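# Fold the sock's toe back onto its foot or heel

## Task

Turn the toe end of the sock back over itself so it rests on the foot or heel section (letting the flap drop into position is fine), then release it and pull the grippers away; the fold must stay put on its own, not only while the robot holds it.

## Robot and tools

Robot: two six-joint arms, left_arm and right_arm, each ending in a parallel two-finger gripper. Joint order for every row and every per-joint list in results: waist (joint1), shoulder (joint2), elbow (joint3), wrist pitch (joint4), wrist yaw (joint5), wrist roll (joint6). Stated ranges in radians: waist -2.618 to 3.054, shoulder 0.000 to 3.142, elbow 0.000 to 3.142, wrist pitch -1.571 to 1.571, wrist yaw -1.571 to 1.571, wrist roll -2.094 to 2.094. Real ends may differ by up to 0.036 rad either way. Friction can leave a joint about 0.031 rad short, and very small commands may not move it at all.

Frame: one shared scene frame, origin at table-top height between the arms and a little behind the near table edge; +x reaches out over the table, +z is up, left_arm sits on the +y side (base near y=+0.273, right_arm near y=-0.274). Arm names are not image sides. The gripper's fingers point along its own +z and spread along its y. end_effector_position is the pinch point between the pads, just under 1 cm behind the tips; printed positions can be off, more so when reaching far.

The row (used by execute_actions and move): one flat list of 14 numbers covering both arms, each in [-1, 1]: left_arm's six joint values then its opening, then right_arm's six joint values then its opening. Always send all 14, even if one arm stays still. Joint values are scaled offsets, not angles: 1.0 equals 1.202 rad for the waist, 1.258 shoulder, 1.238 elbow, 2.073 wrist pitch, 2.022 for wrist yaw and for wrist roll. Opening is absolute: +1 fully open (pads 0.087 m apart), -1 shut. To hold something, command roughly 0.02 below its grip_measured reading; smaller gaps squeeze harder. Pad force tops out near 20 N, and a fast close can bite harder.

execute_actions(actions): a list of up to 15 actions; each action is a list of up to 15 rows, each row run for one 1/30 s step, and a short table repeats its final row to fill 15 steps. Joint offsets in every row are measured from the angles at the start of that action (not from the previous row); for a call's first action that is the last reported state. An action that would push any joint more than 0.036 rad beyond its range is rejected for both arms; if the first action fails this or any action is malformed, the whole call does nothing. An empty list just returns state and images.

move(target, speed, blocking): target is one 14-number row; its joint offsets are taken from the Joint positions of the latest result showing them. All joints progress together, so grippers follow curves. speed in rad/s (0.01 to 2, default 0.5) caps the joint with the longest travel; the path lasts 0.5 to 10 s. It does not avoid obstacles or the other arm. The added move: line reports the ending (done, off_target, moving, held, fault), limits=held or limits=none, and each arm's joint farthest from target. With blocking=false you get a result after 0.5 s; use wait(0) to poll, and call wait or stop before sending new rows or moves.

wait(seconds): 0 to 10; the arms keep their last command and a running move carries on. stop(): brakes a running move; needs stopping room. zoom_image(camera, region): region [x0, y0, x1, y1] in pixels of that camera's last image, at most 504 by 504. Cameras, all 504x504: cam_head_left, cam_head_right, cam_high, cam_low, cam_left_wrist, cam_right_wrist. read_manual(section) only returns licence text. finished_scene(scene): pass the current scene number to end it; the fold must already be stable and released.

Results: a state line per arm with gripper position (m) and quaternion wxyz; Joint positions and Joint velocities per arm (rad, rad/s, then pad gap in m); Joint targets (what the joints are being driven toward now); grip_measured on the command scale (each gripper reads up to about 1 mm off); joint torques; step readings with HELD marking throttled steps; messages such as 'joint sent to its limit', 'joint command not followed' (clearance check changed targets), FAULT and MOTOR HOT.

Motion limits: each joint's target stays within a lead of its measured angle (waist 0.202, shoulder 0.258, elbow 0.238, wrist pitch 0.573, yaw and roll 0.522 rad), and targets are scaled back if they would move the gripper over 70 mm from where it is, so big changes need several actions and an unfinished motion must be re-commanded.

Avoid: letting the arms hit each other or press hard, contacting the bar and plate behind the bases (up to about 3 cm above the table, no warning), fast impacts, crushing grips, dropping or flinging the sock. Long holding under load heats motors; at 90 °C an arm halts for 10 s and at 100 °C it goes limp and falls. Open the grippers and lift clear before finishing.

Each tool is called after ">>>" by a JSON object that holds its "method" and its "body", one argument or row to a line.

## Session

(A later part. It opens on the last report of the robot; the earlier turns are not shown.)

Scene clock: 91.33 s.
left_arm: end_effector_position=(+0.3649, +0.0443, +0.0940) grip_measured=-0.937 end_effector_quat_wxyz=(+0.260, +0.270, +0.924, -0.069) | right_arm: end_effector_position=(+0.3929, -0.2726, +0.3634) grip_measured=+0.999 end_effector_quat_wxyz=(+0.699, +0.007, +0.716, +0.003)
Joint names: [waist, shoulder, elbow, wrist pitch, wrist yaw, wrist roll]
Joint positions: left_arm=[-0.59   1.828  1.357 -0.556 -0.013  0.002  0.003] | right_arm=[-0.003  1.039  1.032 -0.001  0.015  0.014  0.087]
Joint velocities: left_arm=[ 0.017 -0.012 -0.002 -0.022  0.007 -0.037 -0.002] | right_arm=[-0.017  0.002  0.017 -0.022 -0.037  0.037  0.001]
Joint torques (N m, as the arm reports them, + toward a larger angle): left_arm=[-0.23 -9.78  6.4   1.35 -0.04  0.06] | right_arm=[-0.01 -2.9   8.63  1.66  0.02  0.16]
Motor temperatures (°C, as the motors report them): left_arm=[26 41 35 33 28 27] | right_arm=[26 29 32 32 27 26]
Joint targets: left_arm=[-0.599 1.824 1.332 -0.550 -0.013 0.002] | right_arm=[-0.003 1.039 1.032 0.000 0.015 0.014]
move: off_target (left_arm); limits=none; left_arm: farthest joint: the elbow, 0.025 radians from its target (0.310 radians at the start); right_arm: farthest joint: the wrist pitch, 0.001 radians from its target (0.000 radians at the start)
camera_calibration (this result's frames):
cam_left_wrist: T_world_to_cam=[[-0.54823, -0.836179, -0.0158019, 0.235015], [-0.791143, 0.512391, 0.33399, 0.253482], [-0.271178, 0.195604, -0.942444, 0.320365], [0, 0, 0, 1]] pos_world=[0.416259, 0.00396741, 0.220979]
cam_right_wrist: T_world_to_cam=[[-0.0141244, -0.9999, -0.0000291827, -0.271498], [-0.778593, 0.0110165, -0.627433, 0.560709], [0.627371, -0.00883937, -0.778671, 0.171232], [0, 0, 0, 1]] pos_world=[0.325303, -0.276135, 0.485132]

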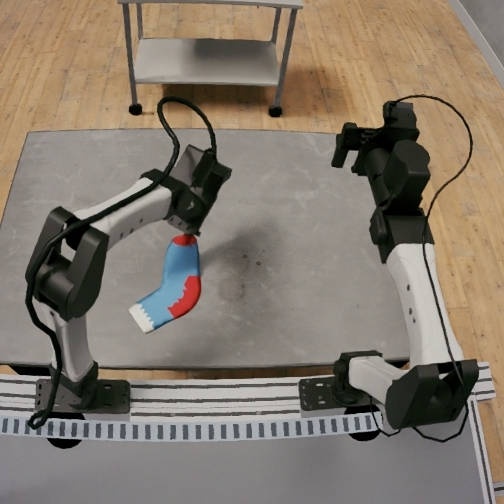

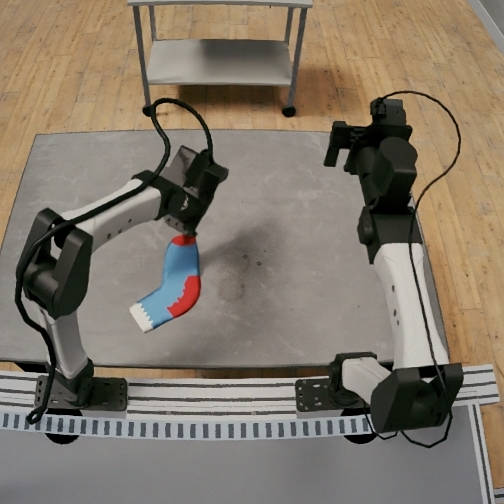

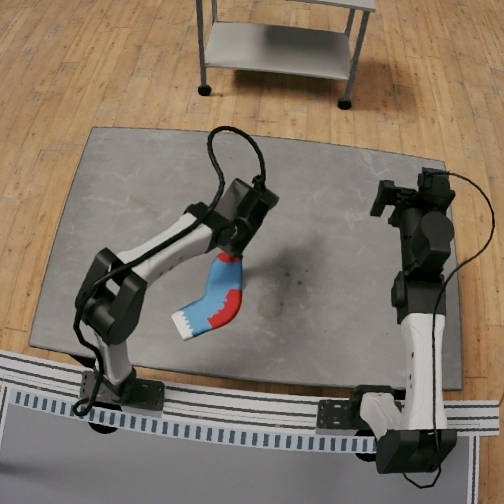

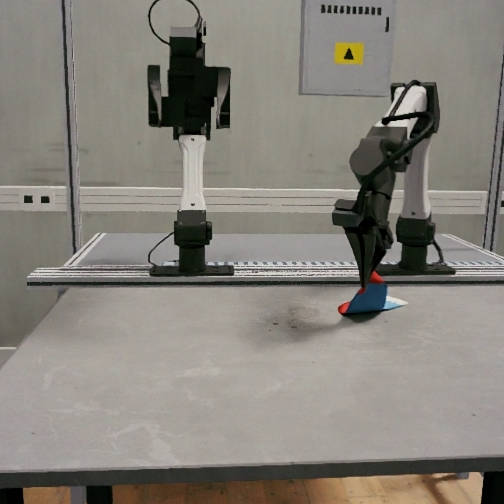

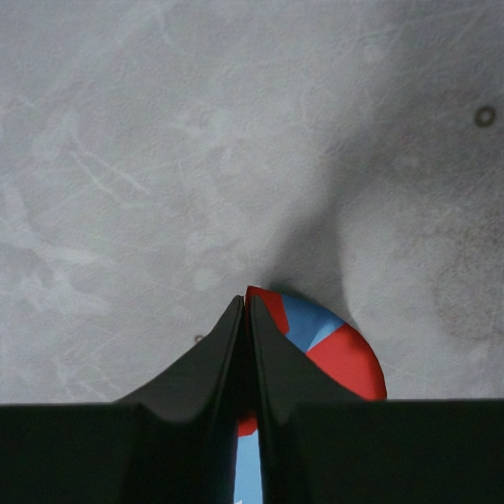

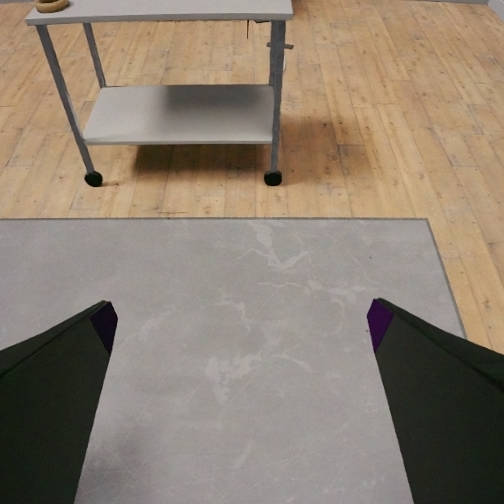

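>>> {"method": "move", "body": {
  "target": [-0.08,-0.36,-0.565,0.273,0,0,-1,0,0,0,0,0,0,1],
  "speed": 0.5
}}

>>> {"method": "zoom_image", "body": {
  "camera": "cam_low",
  "region": [290,230,450,360]
}}

Scene clock: 100.50 s.
left_arm: end_effector_position=(+0.2920, +0.0538, +0.0845) grip_measured=-0.937 end_effector_quat_wxyz=(+0.402, +0.291, +0.859, -0.129) | right_arm: end_effector_position=(+0.3928, -0.2726, +0.3632) grip_measured=+0.999 end_effector_quat_wxyz=(+0.698, +0.007, +0.716, +0.003)
Joint names: [waist, shoulder, elbow, wrist pitch, wrist yaw, wrist roll]
Joint positions: left_arm=[-0.677  1.387  0.679  0.008 -0.013  0.002  0.003] | right_arm=[-0.003  1.039  1.032 -0.002  0.015  0.014  0.087]
Joint velocities: left_arm=[-0.017 -0.007 -0.002 -0.051 -0.051 -0.022 -0.001] | right_arm=[-0.012  0.012 -0.007  0.007 -0.051  0.022 -0.001]
Joint torques (N m, as the arm reports them, + toward a larger angle): left_arm=[-0.51 -6.2   6.78  1.79 -0.07  0.06] | right_arm=[-0.02 -2.89  8.63  1.66  0.02  0.16]
Motor temperatures (°C, as the motors report them): left_arm=[26 41 35 34 28 27] | right_arm=[26 29 32 33 27 26]
Joint targets: left_arm=[-0.686 1.375 0.658 0.010 -0.013 0.002] | right_arm=[-0.003 1.039 1.032 -0.001 0.015 0.014]
move: off_target (left_arm); limits=none; left_arm: farthest joint: the elbow, 0.022 radians from its target (0.699 radians at the start); right_arm: farthest joint: the wrist pitch, 0.001 radians from its target (0.000 radians at the start)
camera_calibration (this result's frames):
cam_left_wrist: T_world_to_cam=[[-0.614905, -0.788386, -0.0184332, 0.219969], [-0.788601, 0.614741, 0.0141875, 0.214852], [0.000146438, 0.0232604, -0.999729, 0.224715], [0, 0, 0, 1]] pos_world=[0.304659, 0.0361153, 0.225661]
cam_right_wrist: T_world_to_cam=[[-0.0141227, -0.9999, -0.0000021369, -0.27151], [-0.77931, 0.0110084, -0.626542, 0.560444], [0.626479, -0.00884682, -0.779388, 0.171653], [0, 0, 0, 1]] pos_world=[0.325388, -0.276134, 0.484925]

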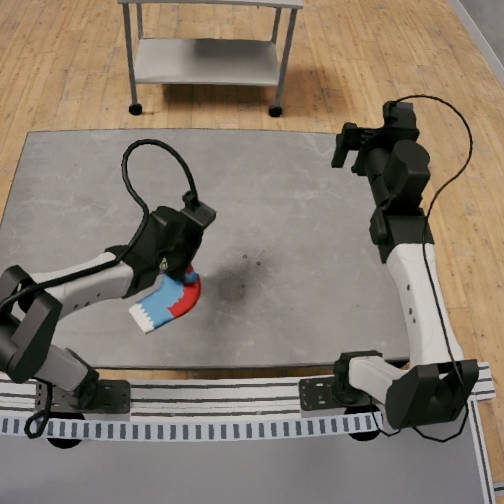

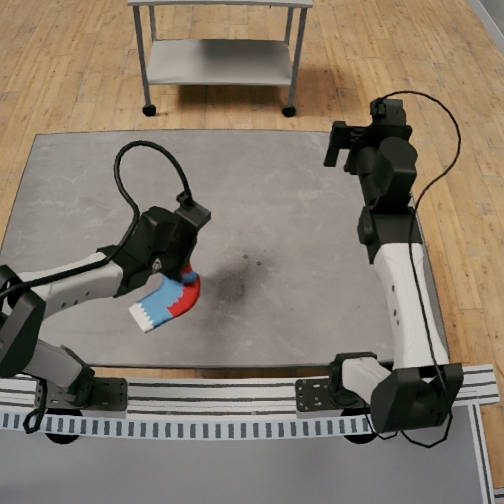

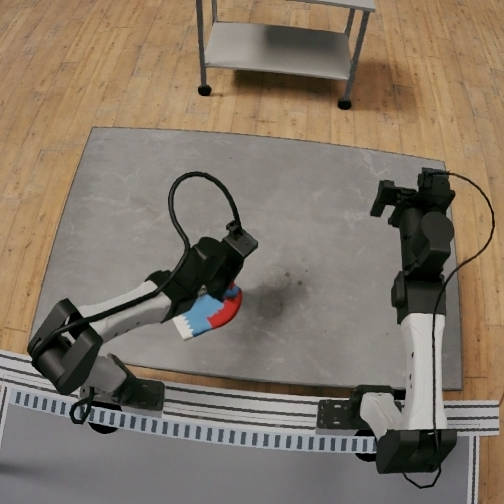

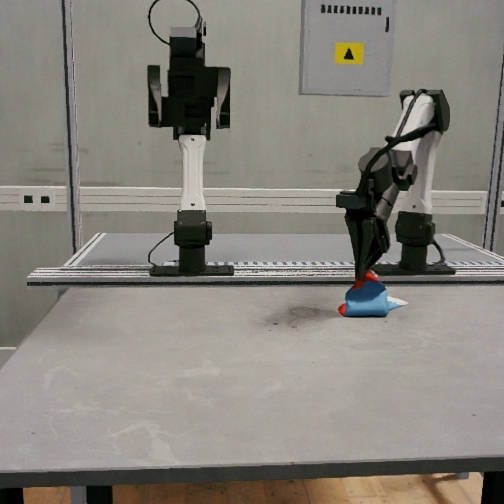

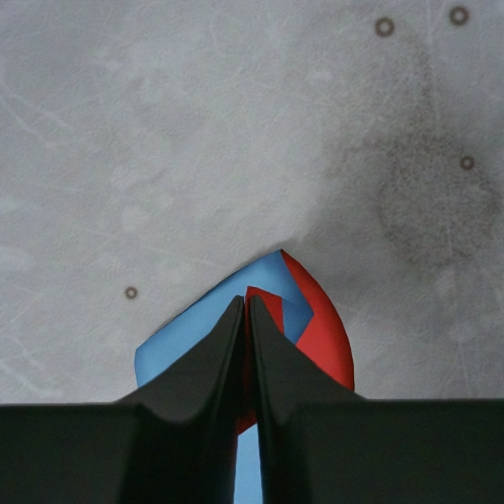

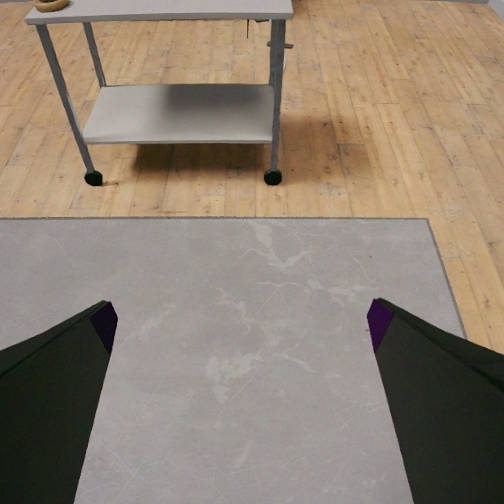

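Region (290, 230, 450, 360) of cam_low's 504x504 image, scaled by 3.150, with more detail than that image has; it fills the top 410 rows of this view, and the rest is white.

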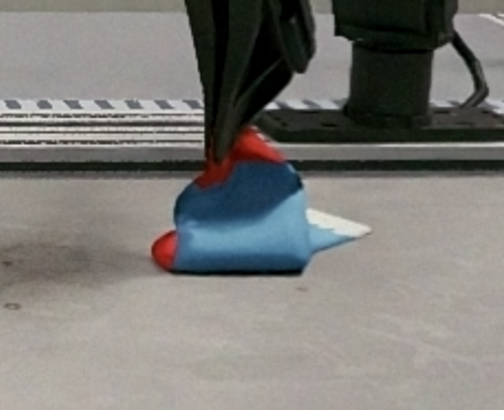

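>>> {"method": "move", "body": {
  "target": [-0.129,-0.098,-0.212,0.063,0,0.3,-1,0,0,0,0,0,0,1],
  "speed": 0.5
}}

>>> {"method": "zoom_image", "body": {
  "camera": "cam_low",
  "region": [290,230,450,360]
}}

Scene clock: 112.87 s.
left_arm: end_effector_position=(+0.2456, +0.0602, +0.0546) grip_measured=-0.937 end_effector_quat_wxyz=(+0.419, +0.584, +0.695, -0.036) | right_arm: end_effector_position=(+0.3928, -0.2726, +0.3629) grip_measured=+0.999 end_effector_quat_wxyz=(+0.698, +0.007, +0.716, +0.003)
Joint names: [waist, shoulder, elbow, wrist pitch, wrist yaw, wrist roll]
Joint positions: left_arm=[-0.823  1.277  0.438  0.136 -0.013  0.599  0.003] | right_arm=[-0.003  1.039  1.032 -0.003  0.015  0.014  0.087]
Joint velocities: left_arm=[-0.002 -0.017 -0.002 -0.066 -0.051  0.007  0.   ] | right_arm=[ 0.007  0.007 -0.012 -0.066  0.022  0.022 -0.001]
Joint torques (N m, as the arm reports them, + toward a larger angle): left_arm=[-0.42 -5.02  6.36  1.72 -0.06  0.07] | right_arm=[ 0.   -2.91  8.63  1.66  0.02  0.16]
Motor temperatures (°C, as the motors report them): left_arm=[26 39 35 36 28 27] | right_arm=[26 29 32 33 27 26]
Joint targets: left_arm=[-0.832 1.264 0.417 0.138 -0.013 0.609] | right_arm=[-0.003 1.039 1.032 -0.002 0.015 0.014]
move: off_target (left_arm); limits=none; left_arm: farthest joint: the elbow, 0.022 radians from its target (0.263 radians at the start); right_arm: farthest joint: the wrist pitch, 0.001 radians from its target (0.000 radians at the start)
camera_calibration (this result's frames):
cam_left_wrist: T_world_to_cam=[[-0.843671, -0.302199, -0.443729, 0.246079], [-0.386191, 0.915764, 0.110598, 0.0525686], [0.372929, 0.264673, -0.88931, 0.0825365], [0, 0, 0, 1]] pos_world=[0.197131, 0.0043791, 0.176779]
cam_right_wrist: T_world_to_cam=[[-0.0141211, -0.9999, 0.0000249071, -0.271521], [-0.780027, 0.0110003, -0.62565, 0.560179], [0.625587, -0.00885427, -0.780104, 0.172075], [0, 0, 0, 1]] pos_world=[0.325472, -0.276133, 0.484718]

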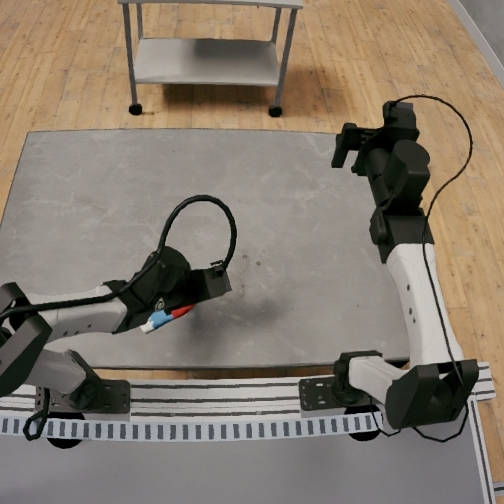

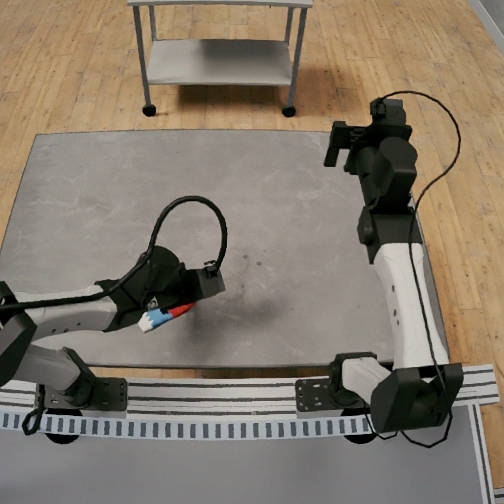

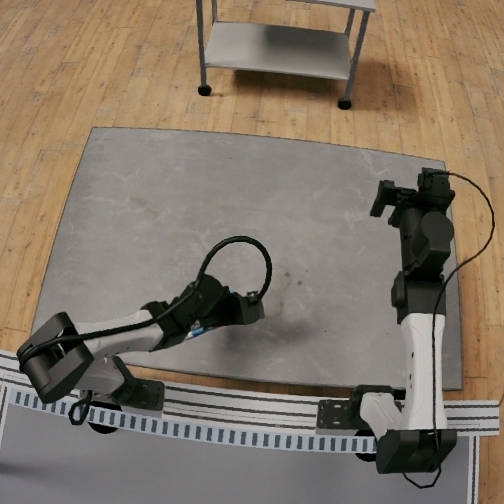

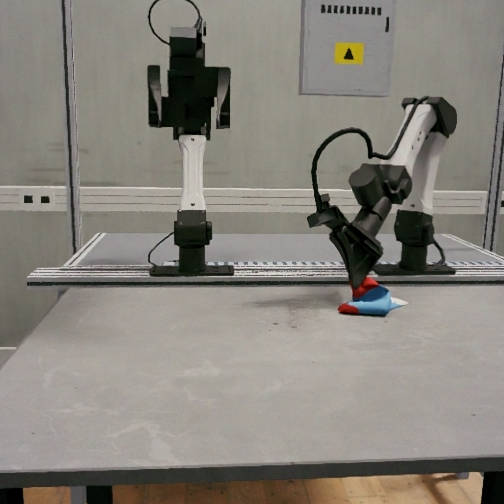

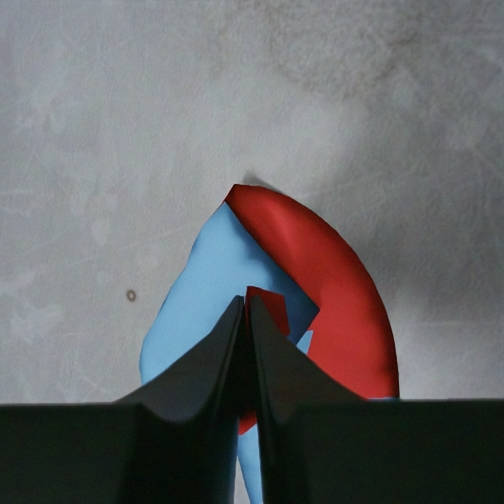

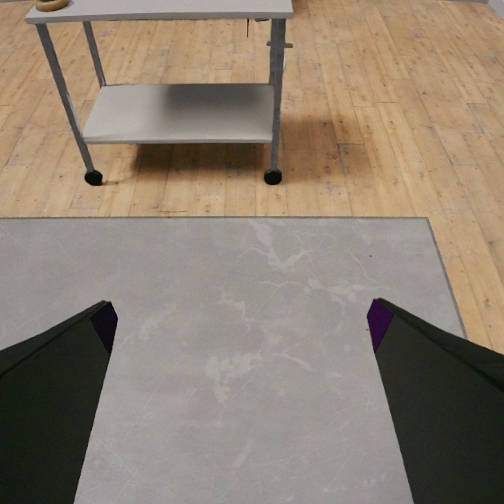

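Region (290, 230, 450, 360) of cam_low's 504x504 image, scaled by 3.150, with more detail than that image has; it fills the top 410 rows of this view, and the rest is white.

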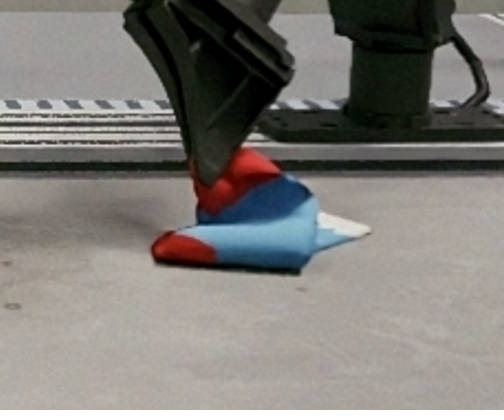

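>>> {"method": "move", "body": {
  "target": [-0.085,0,-0.03,0,0,0,-1,0,0,0,0,0,0,1],
  "speed": 0.2
}}

>>> {"method": "move", "body": {
  "target": [-0.06,0,0,0,0,0,-0.2,0,0,0,0,0,0,1],
  "speed": 0.2
}}

>>> {"method": "zoom_image", "body": {
  "camera": "cam_low",
  "region": [290,230,450,360]
}}

Scene clock: 119.43 s.
left_arm: end_effector_position=(+0.2219, +0.0423, +0.0492) grip_measured=-0.937 end_effector_quat_wxyz=(+0.411, +0.617, +0.668, -0.055) | right_arm: end_effector_position=(+0.3927, -0.2726, +0.3625) grip_measured=+0.999 end_effector_quat_wxyz=(+0.697, +0.007, +0.717, +0.003)
Joint names: [waist, shoulder, elbow, wrist pitch, wrist yaw, wrist roll]
Joint positions: left_arm=[-0.916  1.277  0.423  0.139 -0.013  0.6    0.003] | right_arm=[-0.003  1.039  1.032 -0.005  0.015  0.014  0.087]
Joint velocities: left_arm=[-0.007 -0.017 -0.012  0.037 -0.007  0.007 -0.002] | right_arm=[ 0.007 -0.002 -0.017  0.037 -0.066  0.007  0.   ]
Joint torques (N m, as the arm reports them, + toward a larger angle): left_arm=[-0.38 -3.68  6.1   1.71 -0.08  0.03] | right_arm=[ 0.   -2.91  8.62  1.66  0.02  0.16]
Motor temperatures (°C, as the motors report them): left_arm=[26 38 35 36 28 27] | right_arm=[26 29 33 33 27 26]
Joint targets: left_arm=[-0.925 1.277 0.401 0.136 -0.013 0.599] | right_arm=[-0.003 1.039 1.032 -0.003 0.015 0.014]
move: off_target (left_arm); limits=none; left_arm: farthest joint: the elbow, 0.022 radians from its target (0.038 radians at the start); right_arm: farthest joint: the wrist pitch, 0.002 radians from its target (0.000 radians at the start)
camera_calibration (this result's frames):
cam_left_wrist: T_world_to_cam=[[-0.87167, -0.217455, -0.43921, 0.220661], [-0.297928, 0.946687, 0.122567, 0.0389355], [0.389141, 0.237691, -0.889984, 0.0888974], [0, 0, 0, 1]] pos_world=[0.16935, -0.0100059, 0.171262]
cam_right_wrist: T_world_to_cam=[[-0.0141188, -0.9999, 0.0000609626, -0.271536], [-0.78098, 0.0109895, -0.624459, 0.559824], [0.624396, -0.00886421, -0.781058, 0.172636], [0, 0, 0, 1]] pos_world=[0.325585, -0.276131, 0.484442]

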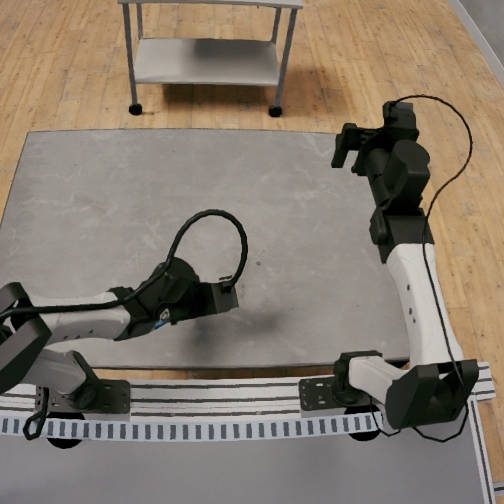

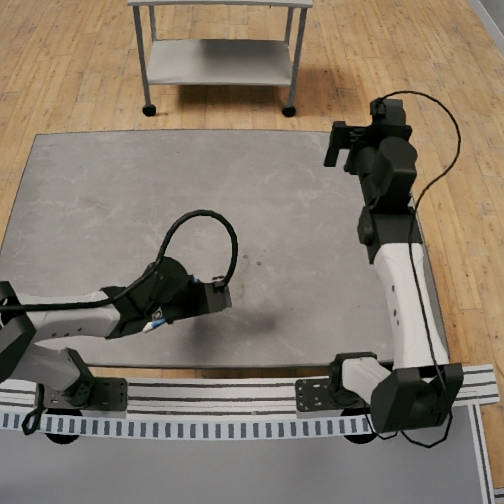

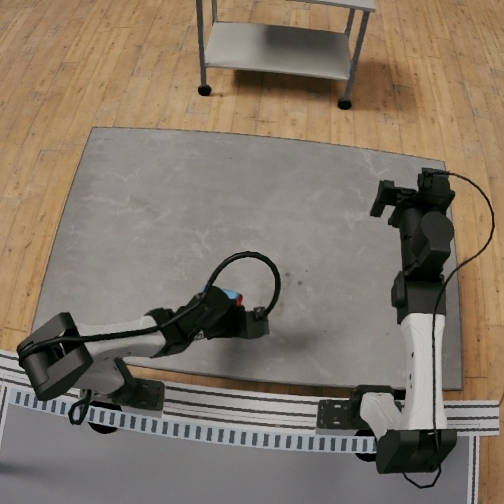

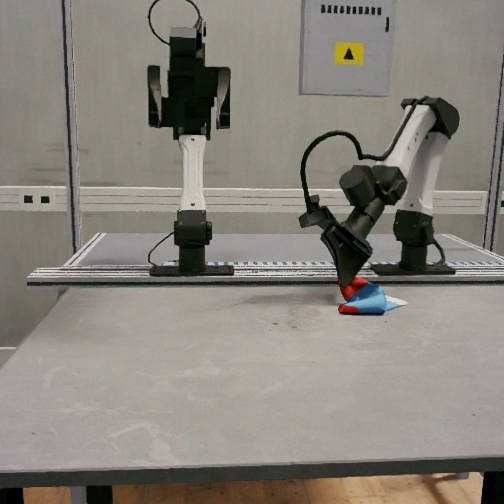

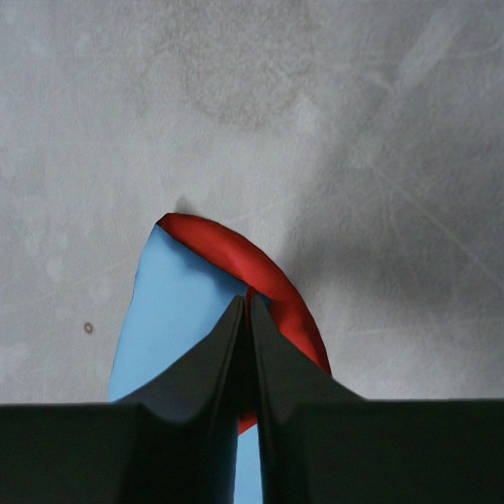

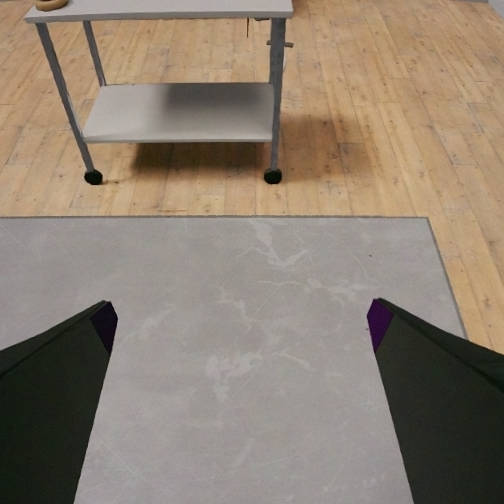

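Scene clock: 120.20 s.
left_arm: end_effector_position=(+0.2070, +0.0291, +0.0491) grip_measured=-0.200 end_effector_quat_wxyz=(+0.409, +0.638, +0.649, -0.067) | right_arm: end_effector_position=(+0.3926, -0.2726, +0.3622) grip_measured=+0.999 end_effector_quat_wxyz=(+0.697, +0.007, +0.717, +0.003)
Joint names: [waist, shoulder, elbow, wrist pitch, wrist yaw, wrist roll]
Joint positions: left_arm=[-0.979  1.277  0.423  0.139 -0.013  0.6    0.035] | right_arm=[-0.003  1.039  1.032 -0.006  0.015  0.014  0.087]
Joint velocities: left_arm=[-0.017  0.022 -0.012  0.051 -0.037  0.037 -0.001] | right_arm=[-0.007  0.002 -0.007 -0.066  0.022 -0.022 -0.   ]
Joint torques (N m, as the arm reports them, + toward a larger angle): left_arm=[-0.49 -3.95  8.36  1.71 -0.06  0.01] | right_arm=[ 0.   -2.9   8.64  1.66  0.02  0.16]
Motor temperatures (°C, as the motors report them): left_arm=[26 38 35 36 28 27] | right_arm=[26 29 33 33 27 26]
Joint targets: left_arm=[-0.988 1.277 0.423 0.139 -0.013 0.600] | right_arm=[-0.003 1.039 1.032 -0.005 0.015 0.014]
move: done; limits=none; left_arm: farthest joint: the waist, 0.009 radians from its target (0.072 radians at the start); right_arm: farthest joint: the wrist pitch, 0.001 radians from its target (0.000 radians at the start)
camera_calibration (this result's frames):
cam_left_wrist: T_world_to_cam=[[-0.883661, -0.162145, -0.439149, 0.205647], [-0.237779, 0.963538, 0.122698, 0.0340429], [0.403242, 0.212844, -0.889996, 0.0955987], [0, 0, 0, 1]] pos_world=[0.151267, -0.0198047, 0.171215]
cam_right_wrist: T_world_to_cam=[[-0.014117, -0.9999, 0.000088002, -0.271548], [-0.781694, 0.0109814, -0.623565, 0.559557], [0.623502, -0.00887168, -0.781772, 0.173056], [0, 0, 0, 1]] pos_world=[0.325669, -0.27613, 0.484235]

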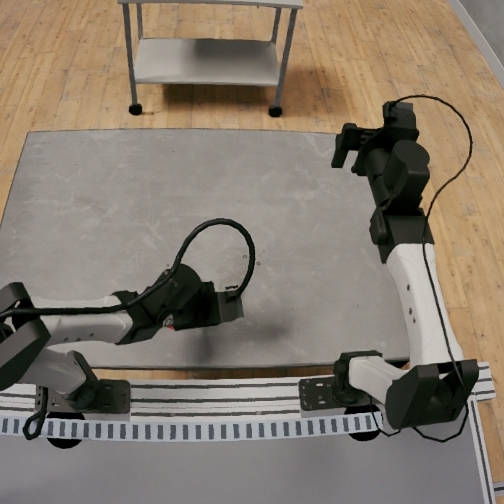

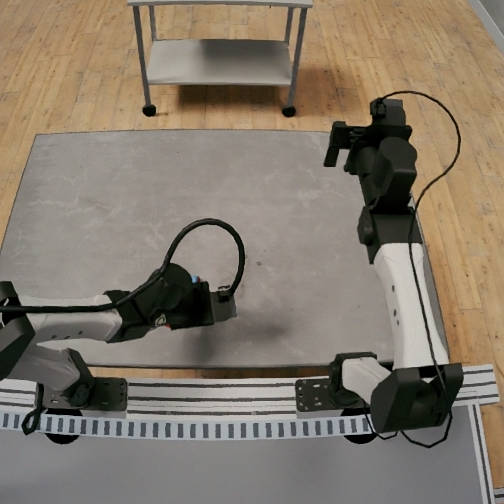

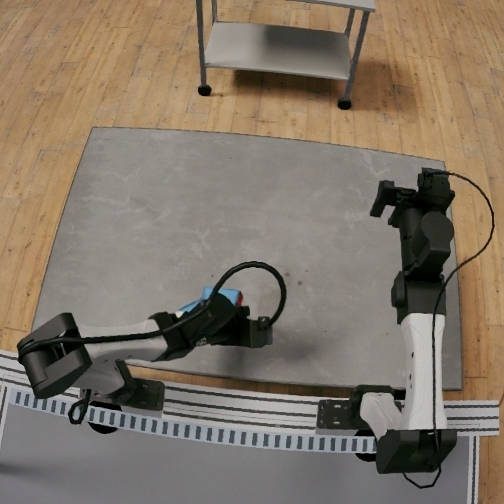

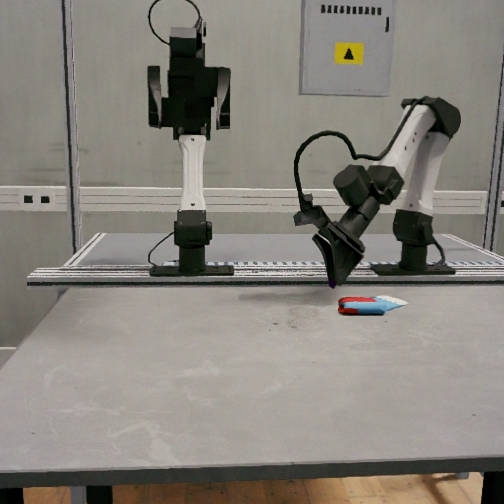

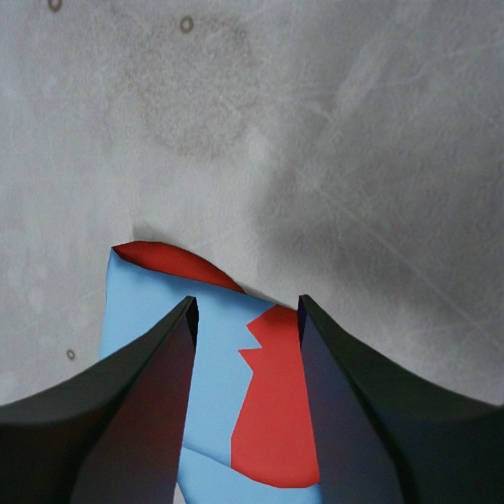

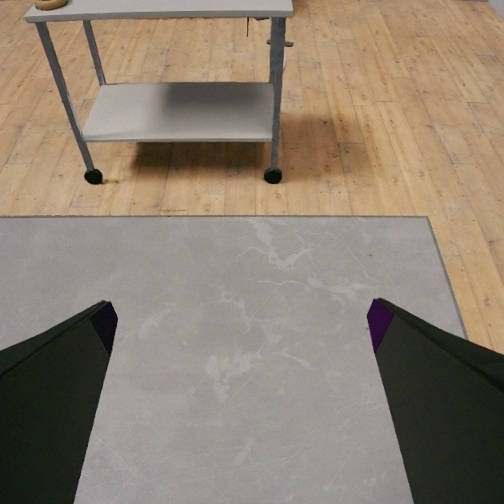

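Region (290, 230, 450, 360) of cam_low's 504x504 image, scaled by 3.150, with more detail than that image has; it fills the top 410 rows of this view, and the rest is white.

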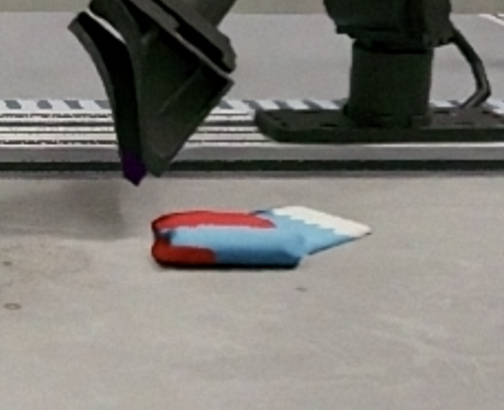

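>>> {"method": "move", "body": {
  "target": [0.8,-0.4,0.2,-0.06,0,-0.3,-0.2,0,0,0,0,0,0,1],
  "speed": 1.0
}}

>>> {"method": "zoom_image", "body": {
  "camera": "cam_high",
  "region": [150,260,270,380]
}}

Scene clock: 125.80 s.
left_arm: end_effector_position=(+0.3332, +0.2725, +0.2889) grip_measured=-0.200 end_effector_quat_wxyz=(+0.681, -0.002, +0.732, +0.004) | right_arm: end_effector_position=(+0.3926, -0.2726, +0.3619) grip_measured=+0.999 end_effector_quat_wxyz=(+0.696, +0.007, +0.718, +0.003)
Joint names: [waist, shoulder, elbow, wrist pitch, wrist yaw, wrist roll]
Joint positions: left_arm=[-0.027  0.782  0.665  0.043 -0.014  0.001  0.035] | right_arm=[-0.003  1.039  1.032 -0.007  0.015  0.014  0.087]
Joint velocities: left_arm=[-0.007 -0.002  0.007  0.066 -0.081  0.037 -0.   ] | right_arm=[-0.017 -0.002 -0.002 -0.007 -0.037  0.037  0.   ]
Joint torques (N m, as the arm reports them, + toward a larger angle): left_arm=[ 0.95 -1.63 10.41  1.69 -0.06 -0.05] | right_arm=[-0.02 -2.9   8.63  1.66  0.02  0.16]
Motor temperatures (°C, as the motors report them): left_arm=[26 37 35 37 28 27] | right_arm=[26 29 33 34 27 26]
Joint targets: left_arm=[-0.018 0.773 0.670 0.015 -0.012 -0.007] | right_arm=[-0.003 1.039 1.032 -0.006 0.015 0.014]
move: off_target (left_arm); limits=none; left_arm: farthest joint: the wrist pitch, 0.029 radians from its target (0.124 radians at the start); right_arm: farthest joint: the wrist pitch, 0.001 radians from its target (0.000 radians at the start)
camera_calibration (this result's frames):
cam_left_wrist: T_world_to_cam=[[0.000163598, -0.99986, -0.0167124, 0.273627], [-0.817382, 0.00949426, -0.576018, 0.455087], [0.576096, 0.0137547, -0.817266, 0.181933], [0, 0, 0, 1]] pos_world=[0.267124, 0.266766, 0.415399]
cam_right_wrist: T_world_to_cam=[[-0.0141153, -0.9999, 0.000115039, -0.271559], [-0.782408, 0.0109734, -0.62267, 0.55929], [0.622607, -0.00887917, -0.782485, 0.173477], [0, 0, 0, 1]] pos_world=[0.325752, -0.276129, 0.484027]

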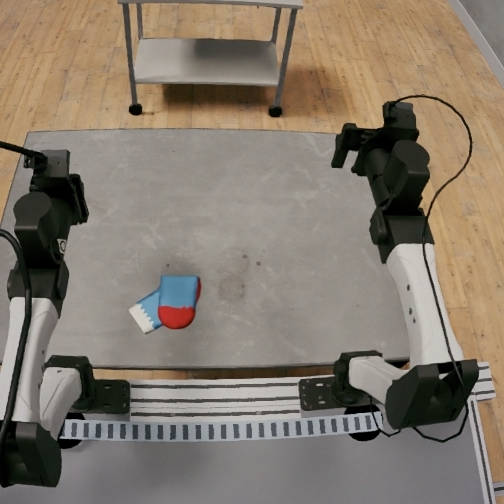

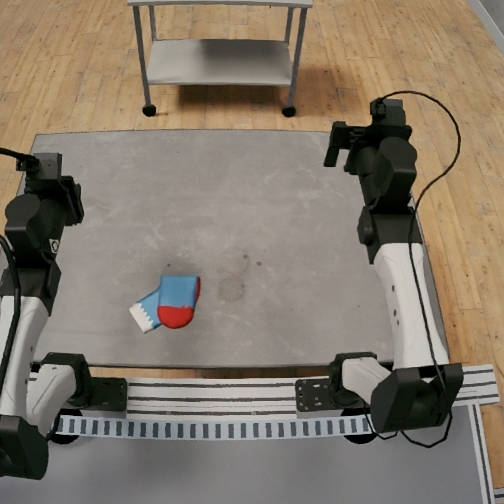

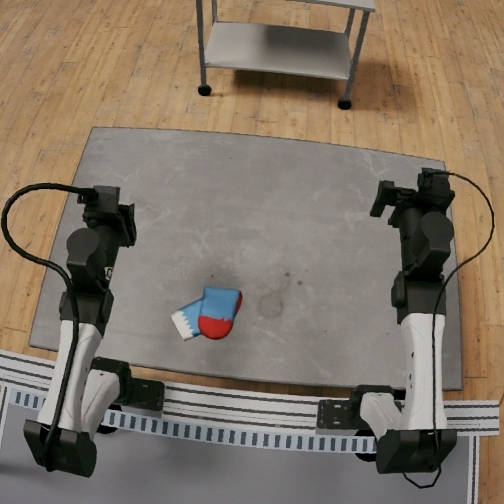

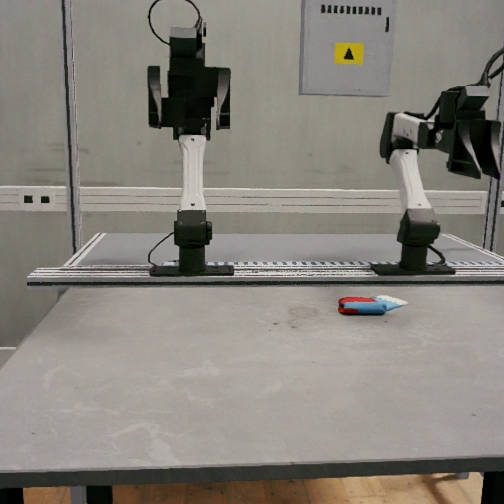

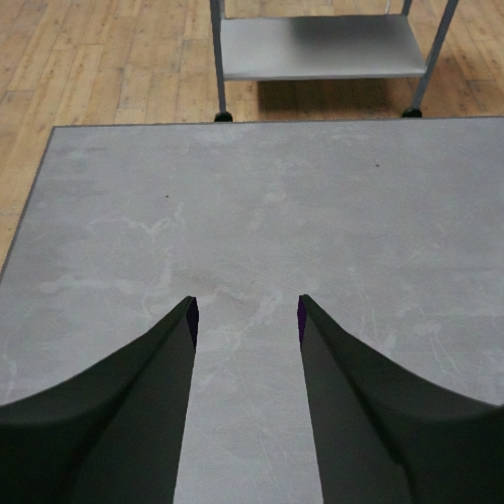

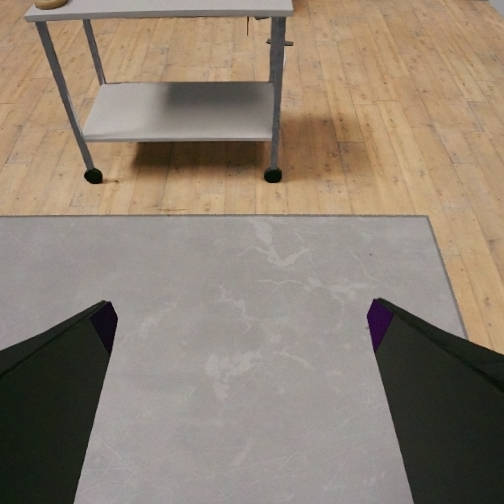

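Region (150, 260, 270, 380) of cam_high's 504x504 image, scaled by 4.200, with more detail than that image has.

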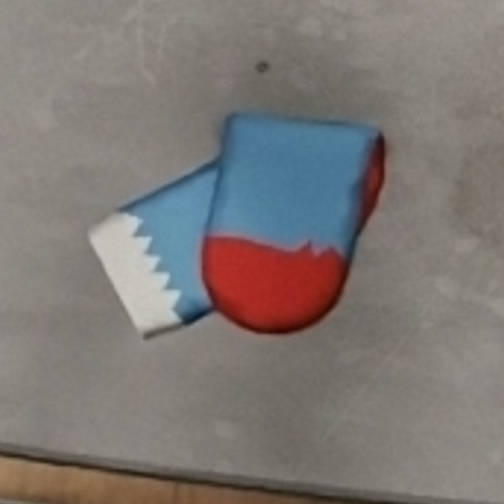

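The toe overhangs the heel slightly, so I'll shift it back onto the heel.

>>> {"method": "move", "body": {
  "target": [-0.597,0.715,0.385,-0.53,0,-0.622,0.7,0,0,0,0,0,0,1],
  "speed": 1.0
}}

Scene clock: 151.43 s.
left_arm: end_effector_position=(+0.1852, +0.0660, +0.0699) grip_measured=+0.700 end_effector_quat_wxyz=(+0.006, -0.262, +0.965, +0.007) | right_arm: end_effector_position=(+0.3925, -0.2726, +0.3616) grip_measured=+0.999 end_effector_quat_wxyz=(+0.696, +0.007, +0.718, +0.003)
Joint names: [waist, shoulder, elbow, wrist pitch, wrist yaw, wrist roll]
Joint positions: left_arm=[-0.738  1.666  1.128 -1.039 -0.016 -1.249  0.074] | right_arm=[-0.003  1.039  1.032 -0.008  0.015  0.014  0.087]
Joint velocities: left_arm=[-0.012 -0.017  0.002  0.022 -0.125 -0.022 -0.001] | right_arm=[-0.012 -0.007  0.017  0.022  0.022 -0.051 -0.   ]
Joint torques (N m, as the arm reports them, + toward a larger angle): left_arm=[ 0.14 -5.6   8.96  0.09 -0.13  0.  ] | right_arm=[ 0.   -2.92  8.63  1.67  0.02  0.16]
Motor temperatures (°C, as the motors report them): left_arm=[26 34 39 38 28 27] | right_arm=[26 29 33 34 27 26]
Joint targets: left_arm=[-0.744 1.682 1.141 -1.056 -0.014 -1.257] | right_arm=[-0.003 1.039 1.032 -0.007 0.015 0.014]
move: done; limits=none; left_arm: farthest joint: the wrist pitch, 0.017 radians from its target (1.099 radians at the start); right_arm: farthest joint: the wrist pitch, 0.001 radians from its target (0.000 radians at the start)
camera_calibration (this result's frames):
cam_left_wrist: T_world_to_cam=[[0.494188, -0.869342, -0.00486579, -0.0373657], [-0.559117, -0.322113, 0.763958, 0.0902998], [-0.665708, -0.374818, -0.645248, 0.334696], [0, 0, 0, 1]] pos_world=[0.291763, 0.122053, 0.146795]
cam_right_wrist: T_world_to_cam=[[-0.0141135, -0.9999, 0.000142075, -0.27157], [-0.78312, 0.0109653, -0.621774, 0.559023], [0.621711, -0.00888666, -0.783196, 0.173897], [0, 0, 0, 1]] pos_world=[0.325836, -0.276128, 0.48382]

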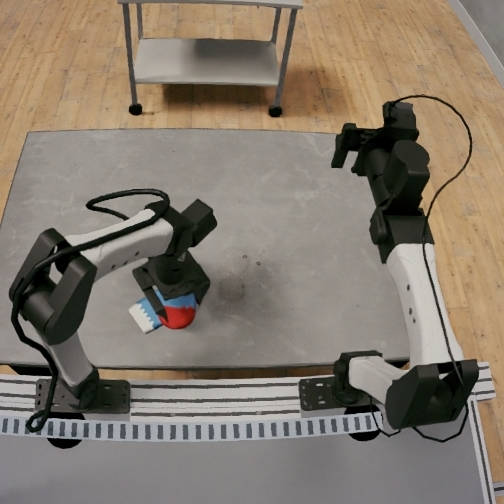

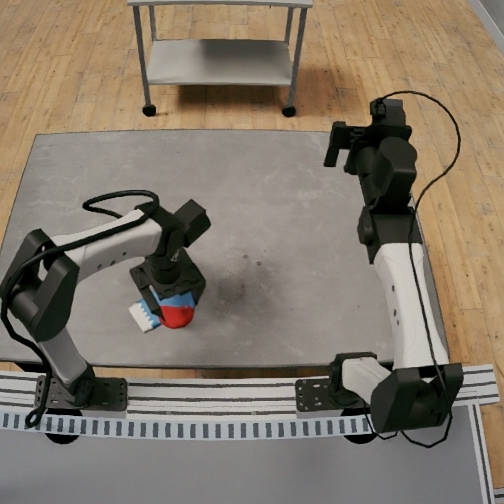

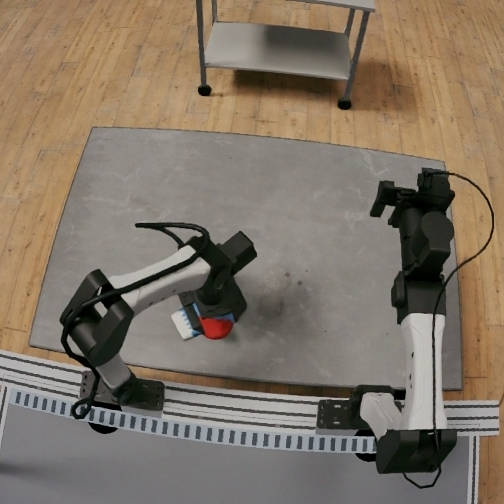

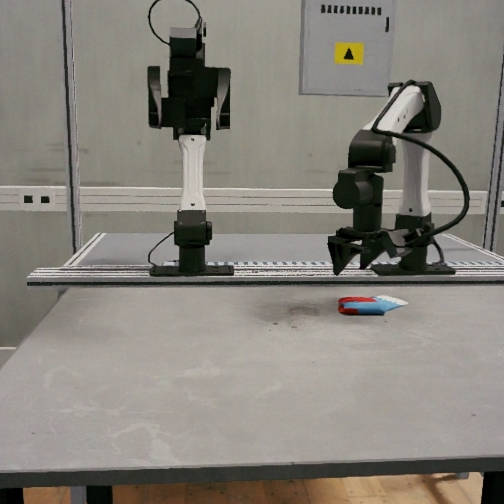

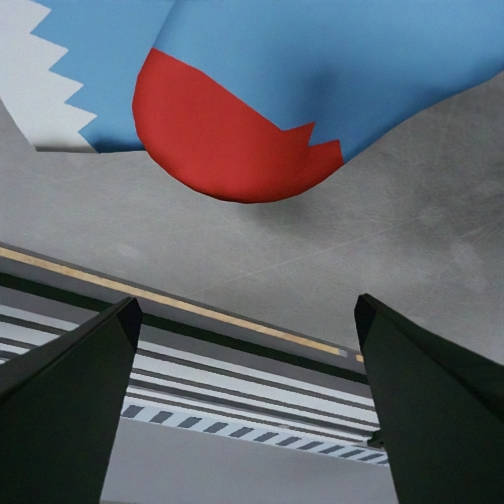

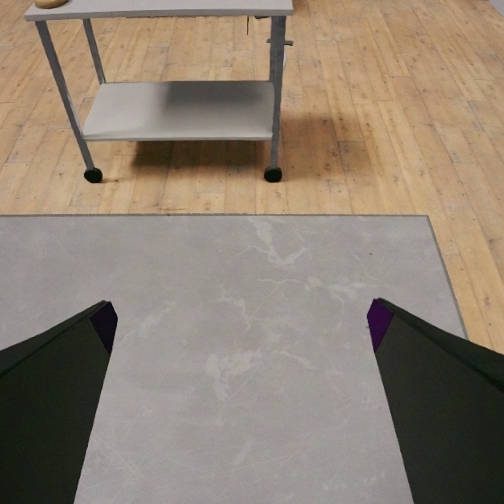

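>>> {"method": "move", "body": {
  "target": [0.036,0.086,-0.107,0.103,0,0,1,0,0,0,0,0,0,1],
  "speed": 0.25
}}

Scene clock: 158.20 s.
left_arm: end_effector_position=(+0.1946, +0.0703, +0.0197) grip_measured=+1.000 end_effector_quat_wxyz=(+0.005, -0.279, +0.960, +0.008) | right_arm: end_effector_position=(+0.3925, -0.2726, +0.3613) grip_measured=+0.999 end_effector_quat_wxyz=(+0.695, +0.007, +0.719, +0.003)
Joint names: [waist, shoulder, elbow, wrist pitch, wrist yaw, wrist roll]
Joint positions: left_arm=[-0.705  1.756  1.015 -0.838 -0.016 -1.25   0.087] | right_arm=[-0.003  1.039  1.032 -0.01   0.015  0.014  0.087]
Joint velocities: left_arm=[-0.022 -0.002 -0.002 -0.022  0.007 -0.037  0.   ] | right_arm=[-0.002 -0.007 -0.002 -0.022 -0.007  0.051 -0.   ]
Joint torques (N m, as the arm reports them, + toward a larger angle): left_arm=[ 1.25 -5.89  5.28  0.37 -0.16  0.07] | right_arm=[-0.01 -2.92  8.64  1.67  0.02  0.16]
Motor temperatures (°C, as the motors report them): left_arm=[26 34 38 36 28 27] | right_arm=[26 29 33 35 27 26]
Joint targets: left_arm=[-0.695 1.774 0.995 -0.825 -0.016 -1.249] | right_arm=[-0.003 1.039 1.032 -0.008 0.015 0.014]
move: done; limits=none; left_arm: farthest joint: the elbow, 0.020 radians from its target (0.133 radians at the start); right_arm: farthest joint: the wrist pitch, 0.002 radians from its target (0.000 radians at the start)
camera_calibration (this result's frames):
cam_left_wrist: T_world_to_cam=[[0.524058, -0.851657, -0.0065784, -0.0455496], [-0.546519, -0.342198, 0.764341, 0.134305], [-0.653208, -0.396964, -0.644778, 0.309281], [0, 0, 0, 1]] pos_world=[0.299296, 0.12994, 0.0964634]
cam_right_wrist: T_world_to_cam=[[-0.014111, -0.9999, 0.000178118, -0.271586], [-0.784067, 0.0109545, -0.620579, 0.558665], [0.620515, -0.00889666, -0.784144, 0.174456], [0, 0, 0, 1]] pos_world=[0.325946, -0.276126, 0.483543]

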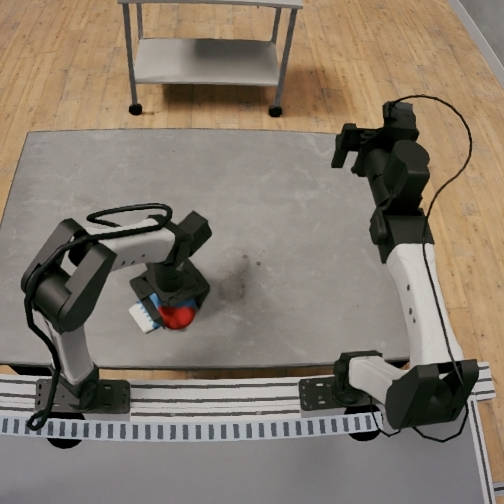

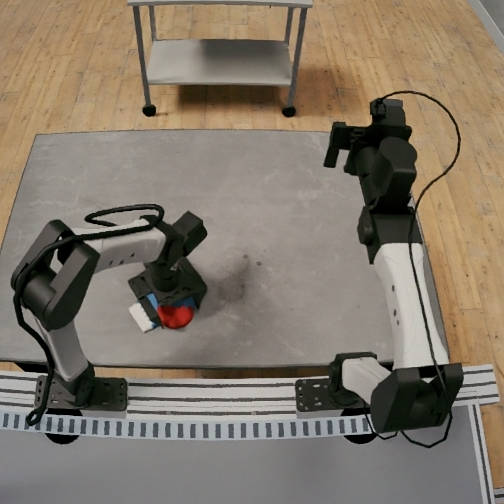

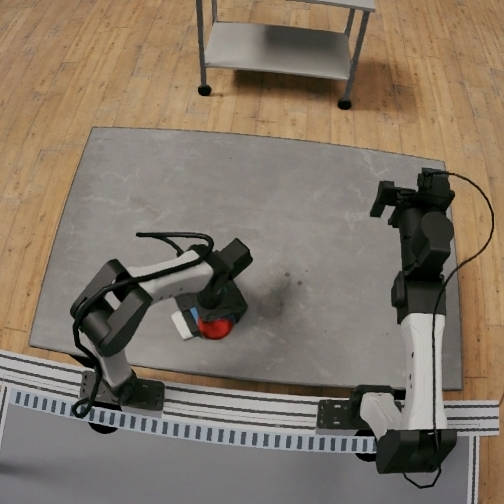

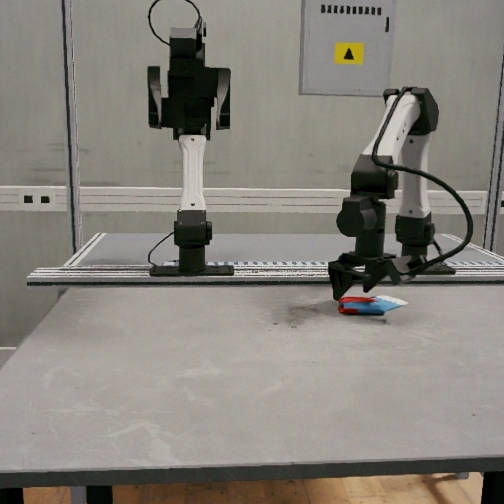

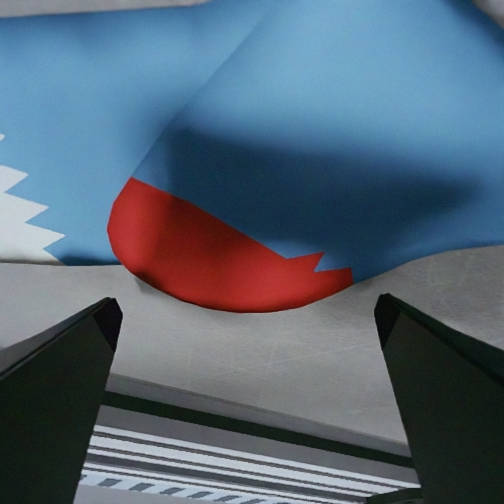

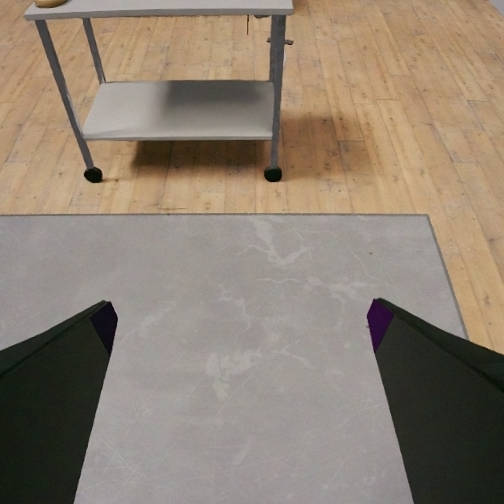

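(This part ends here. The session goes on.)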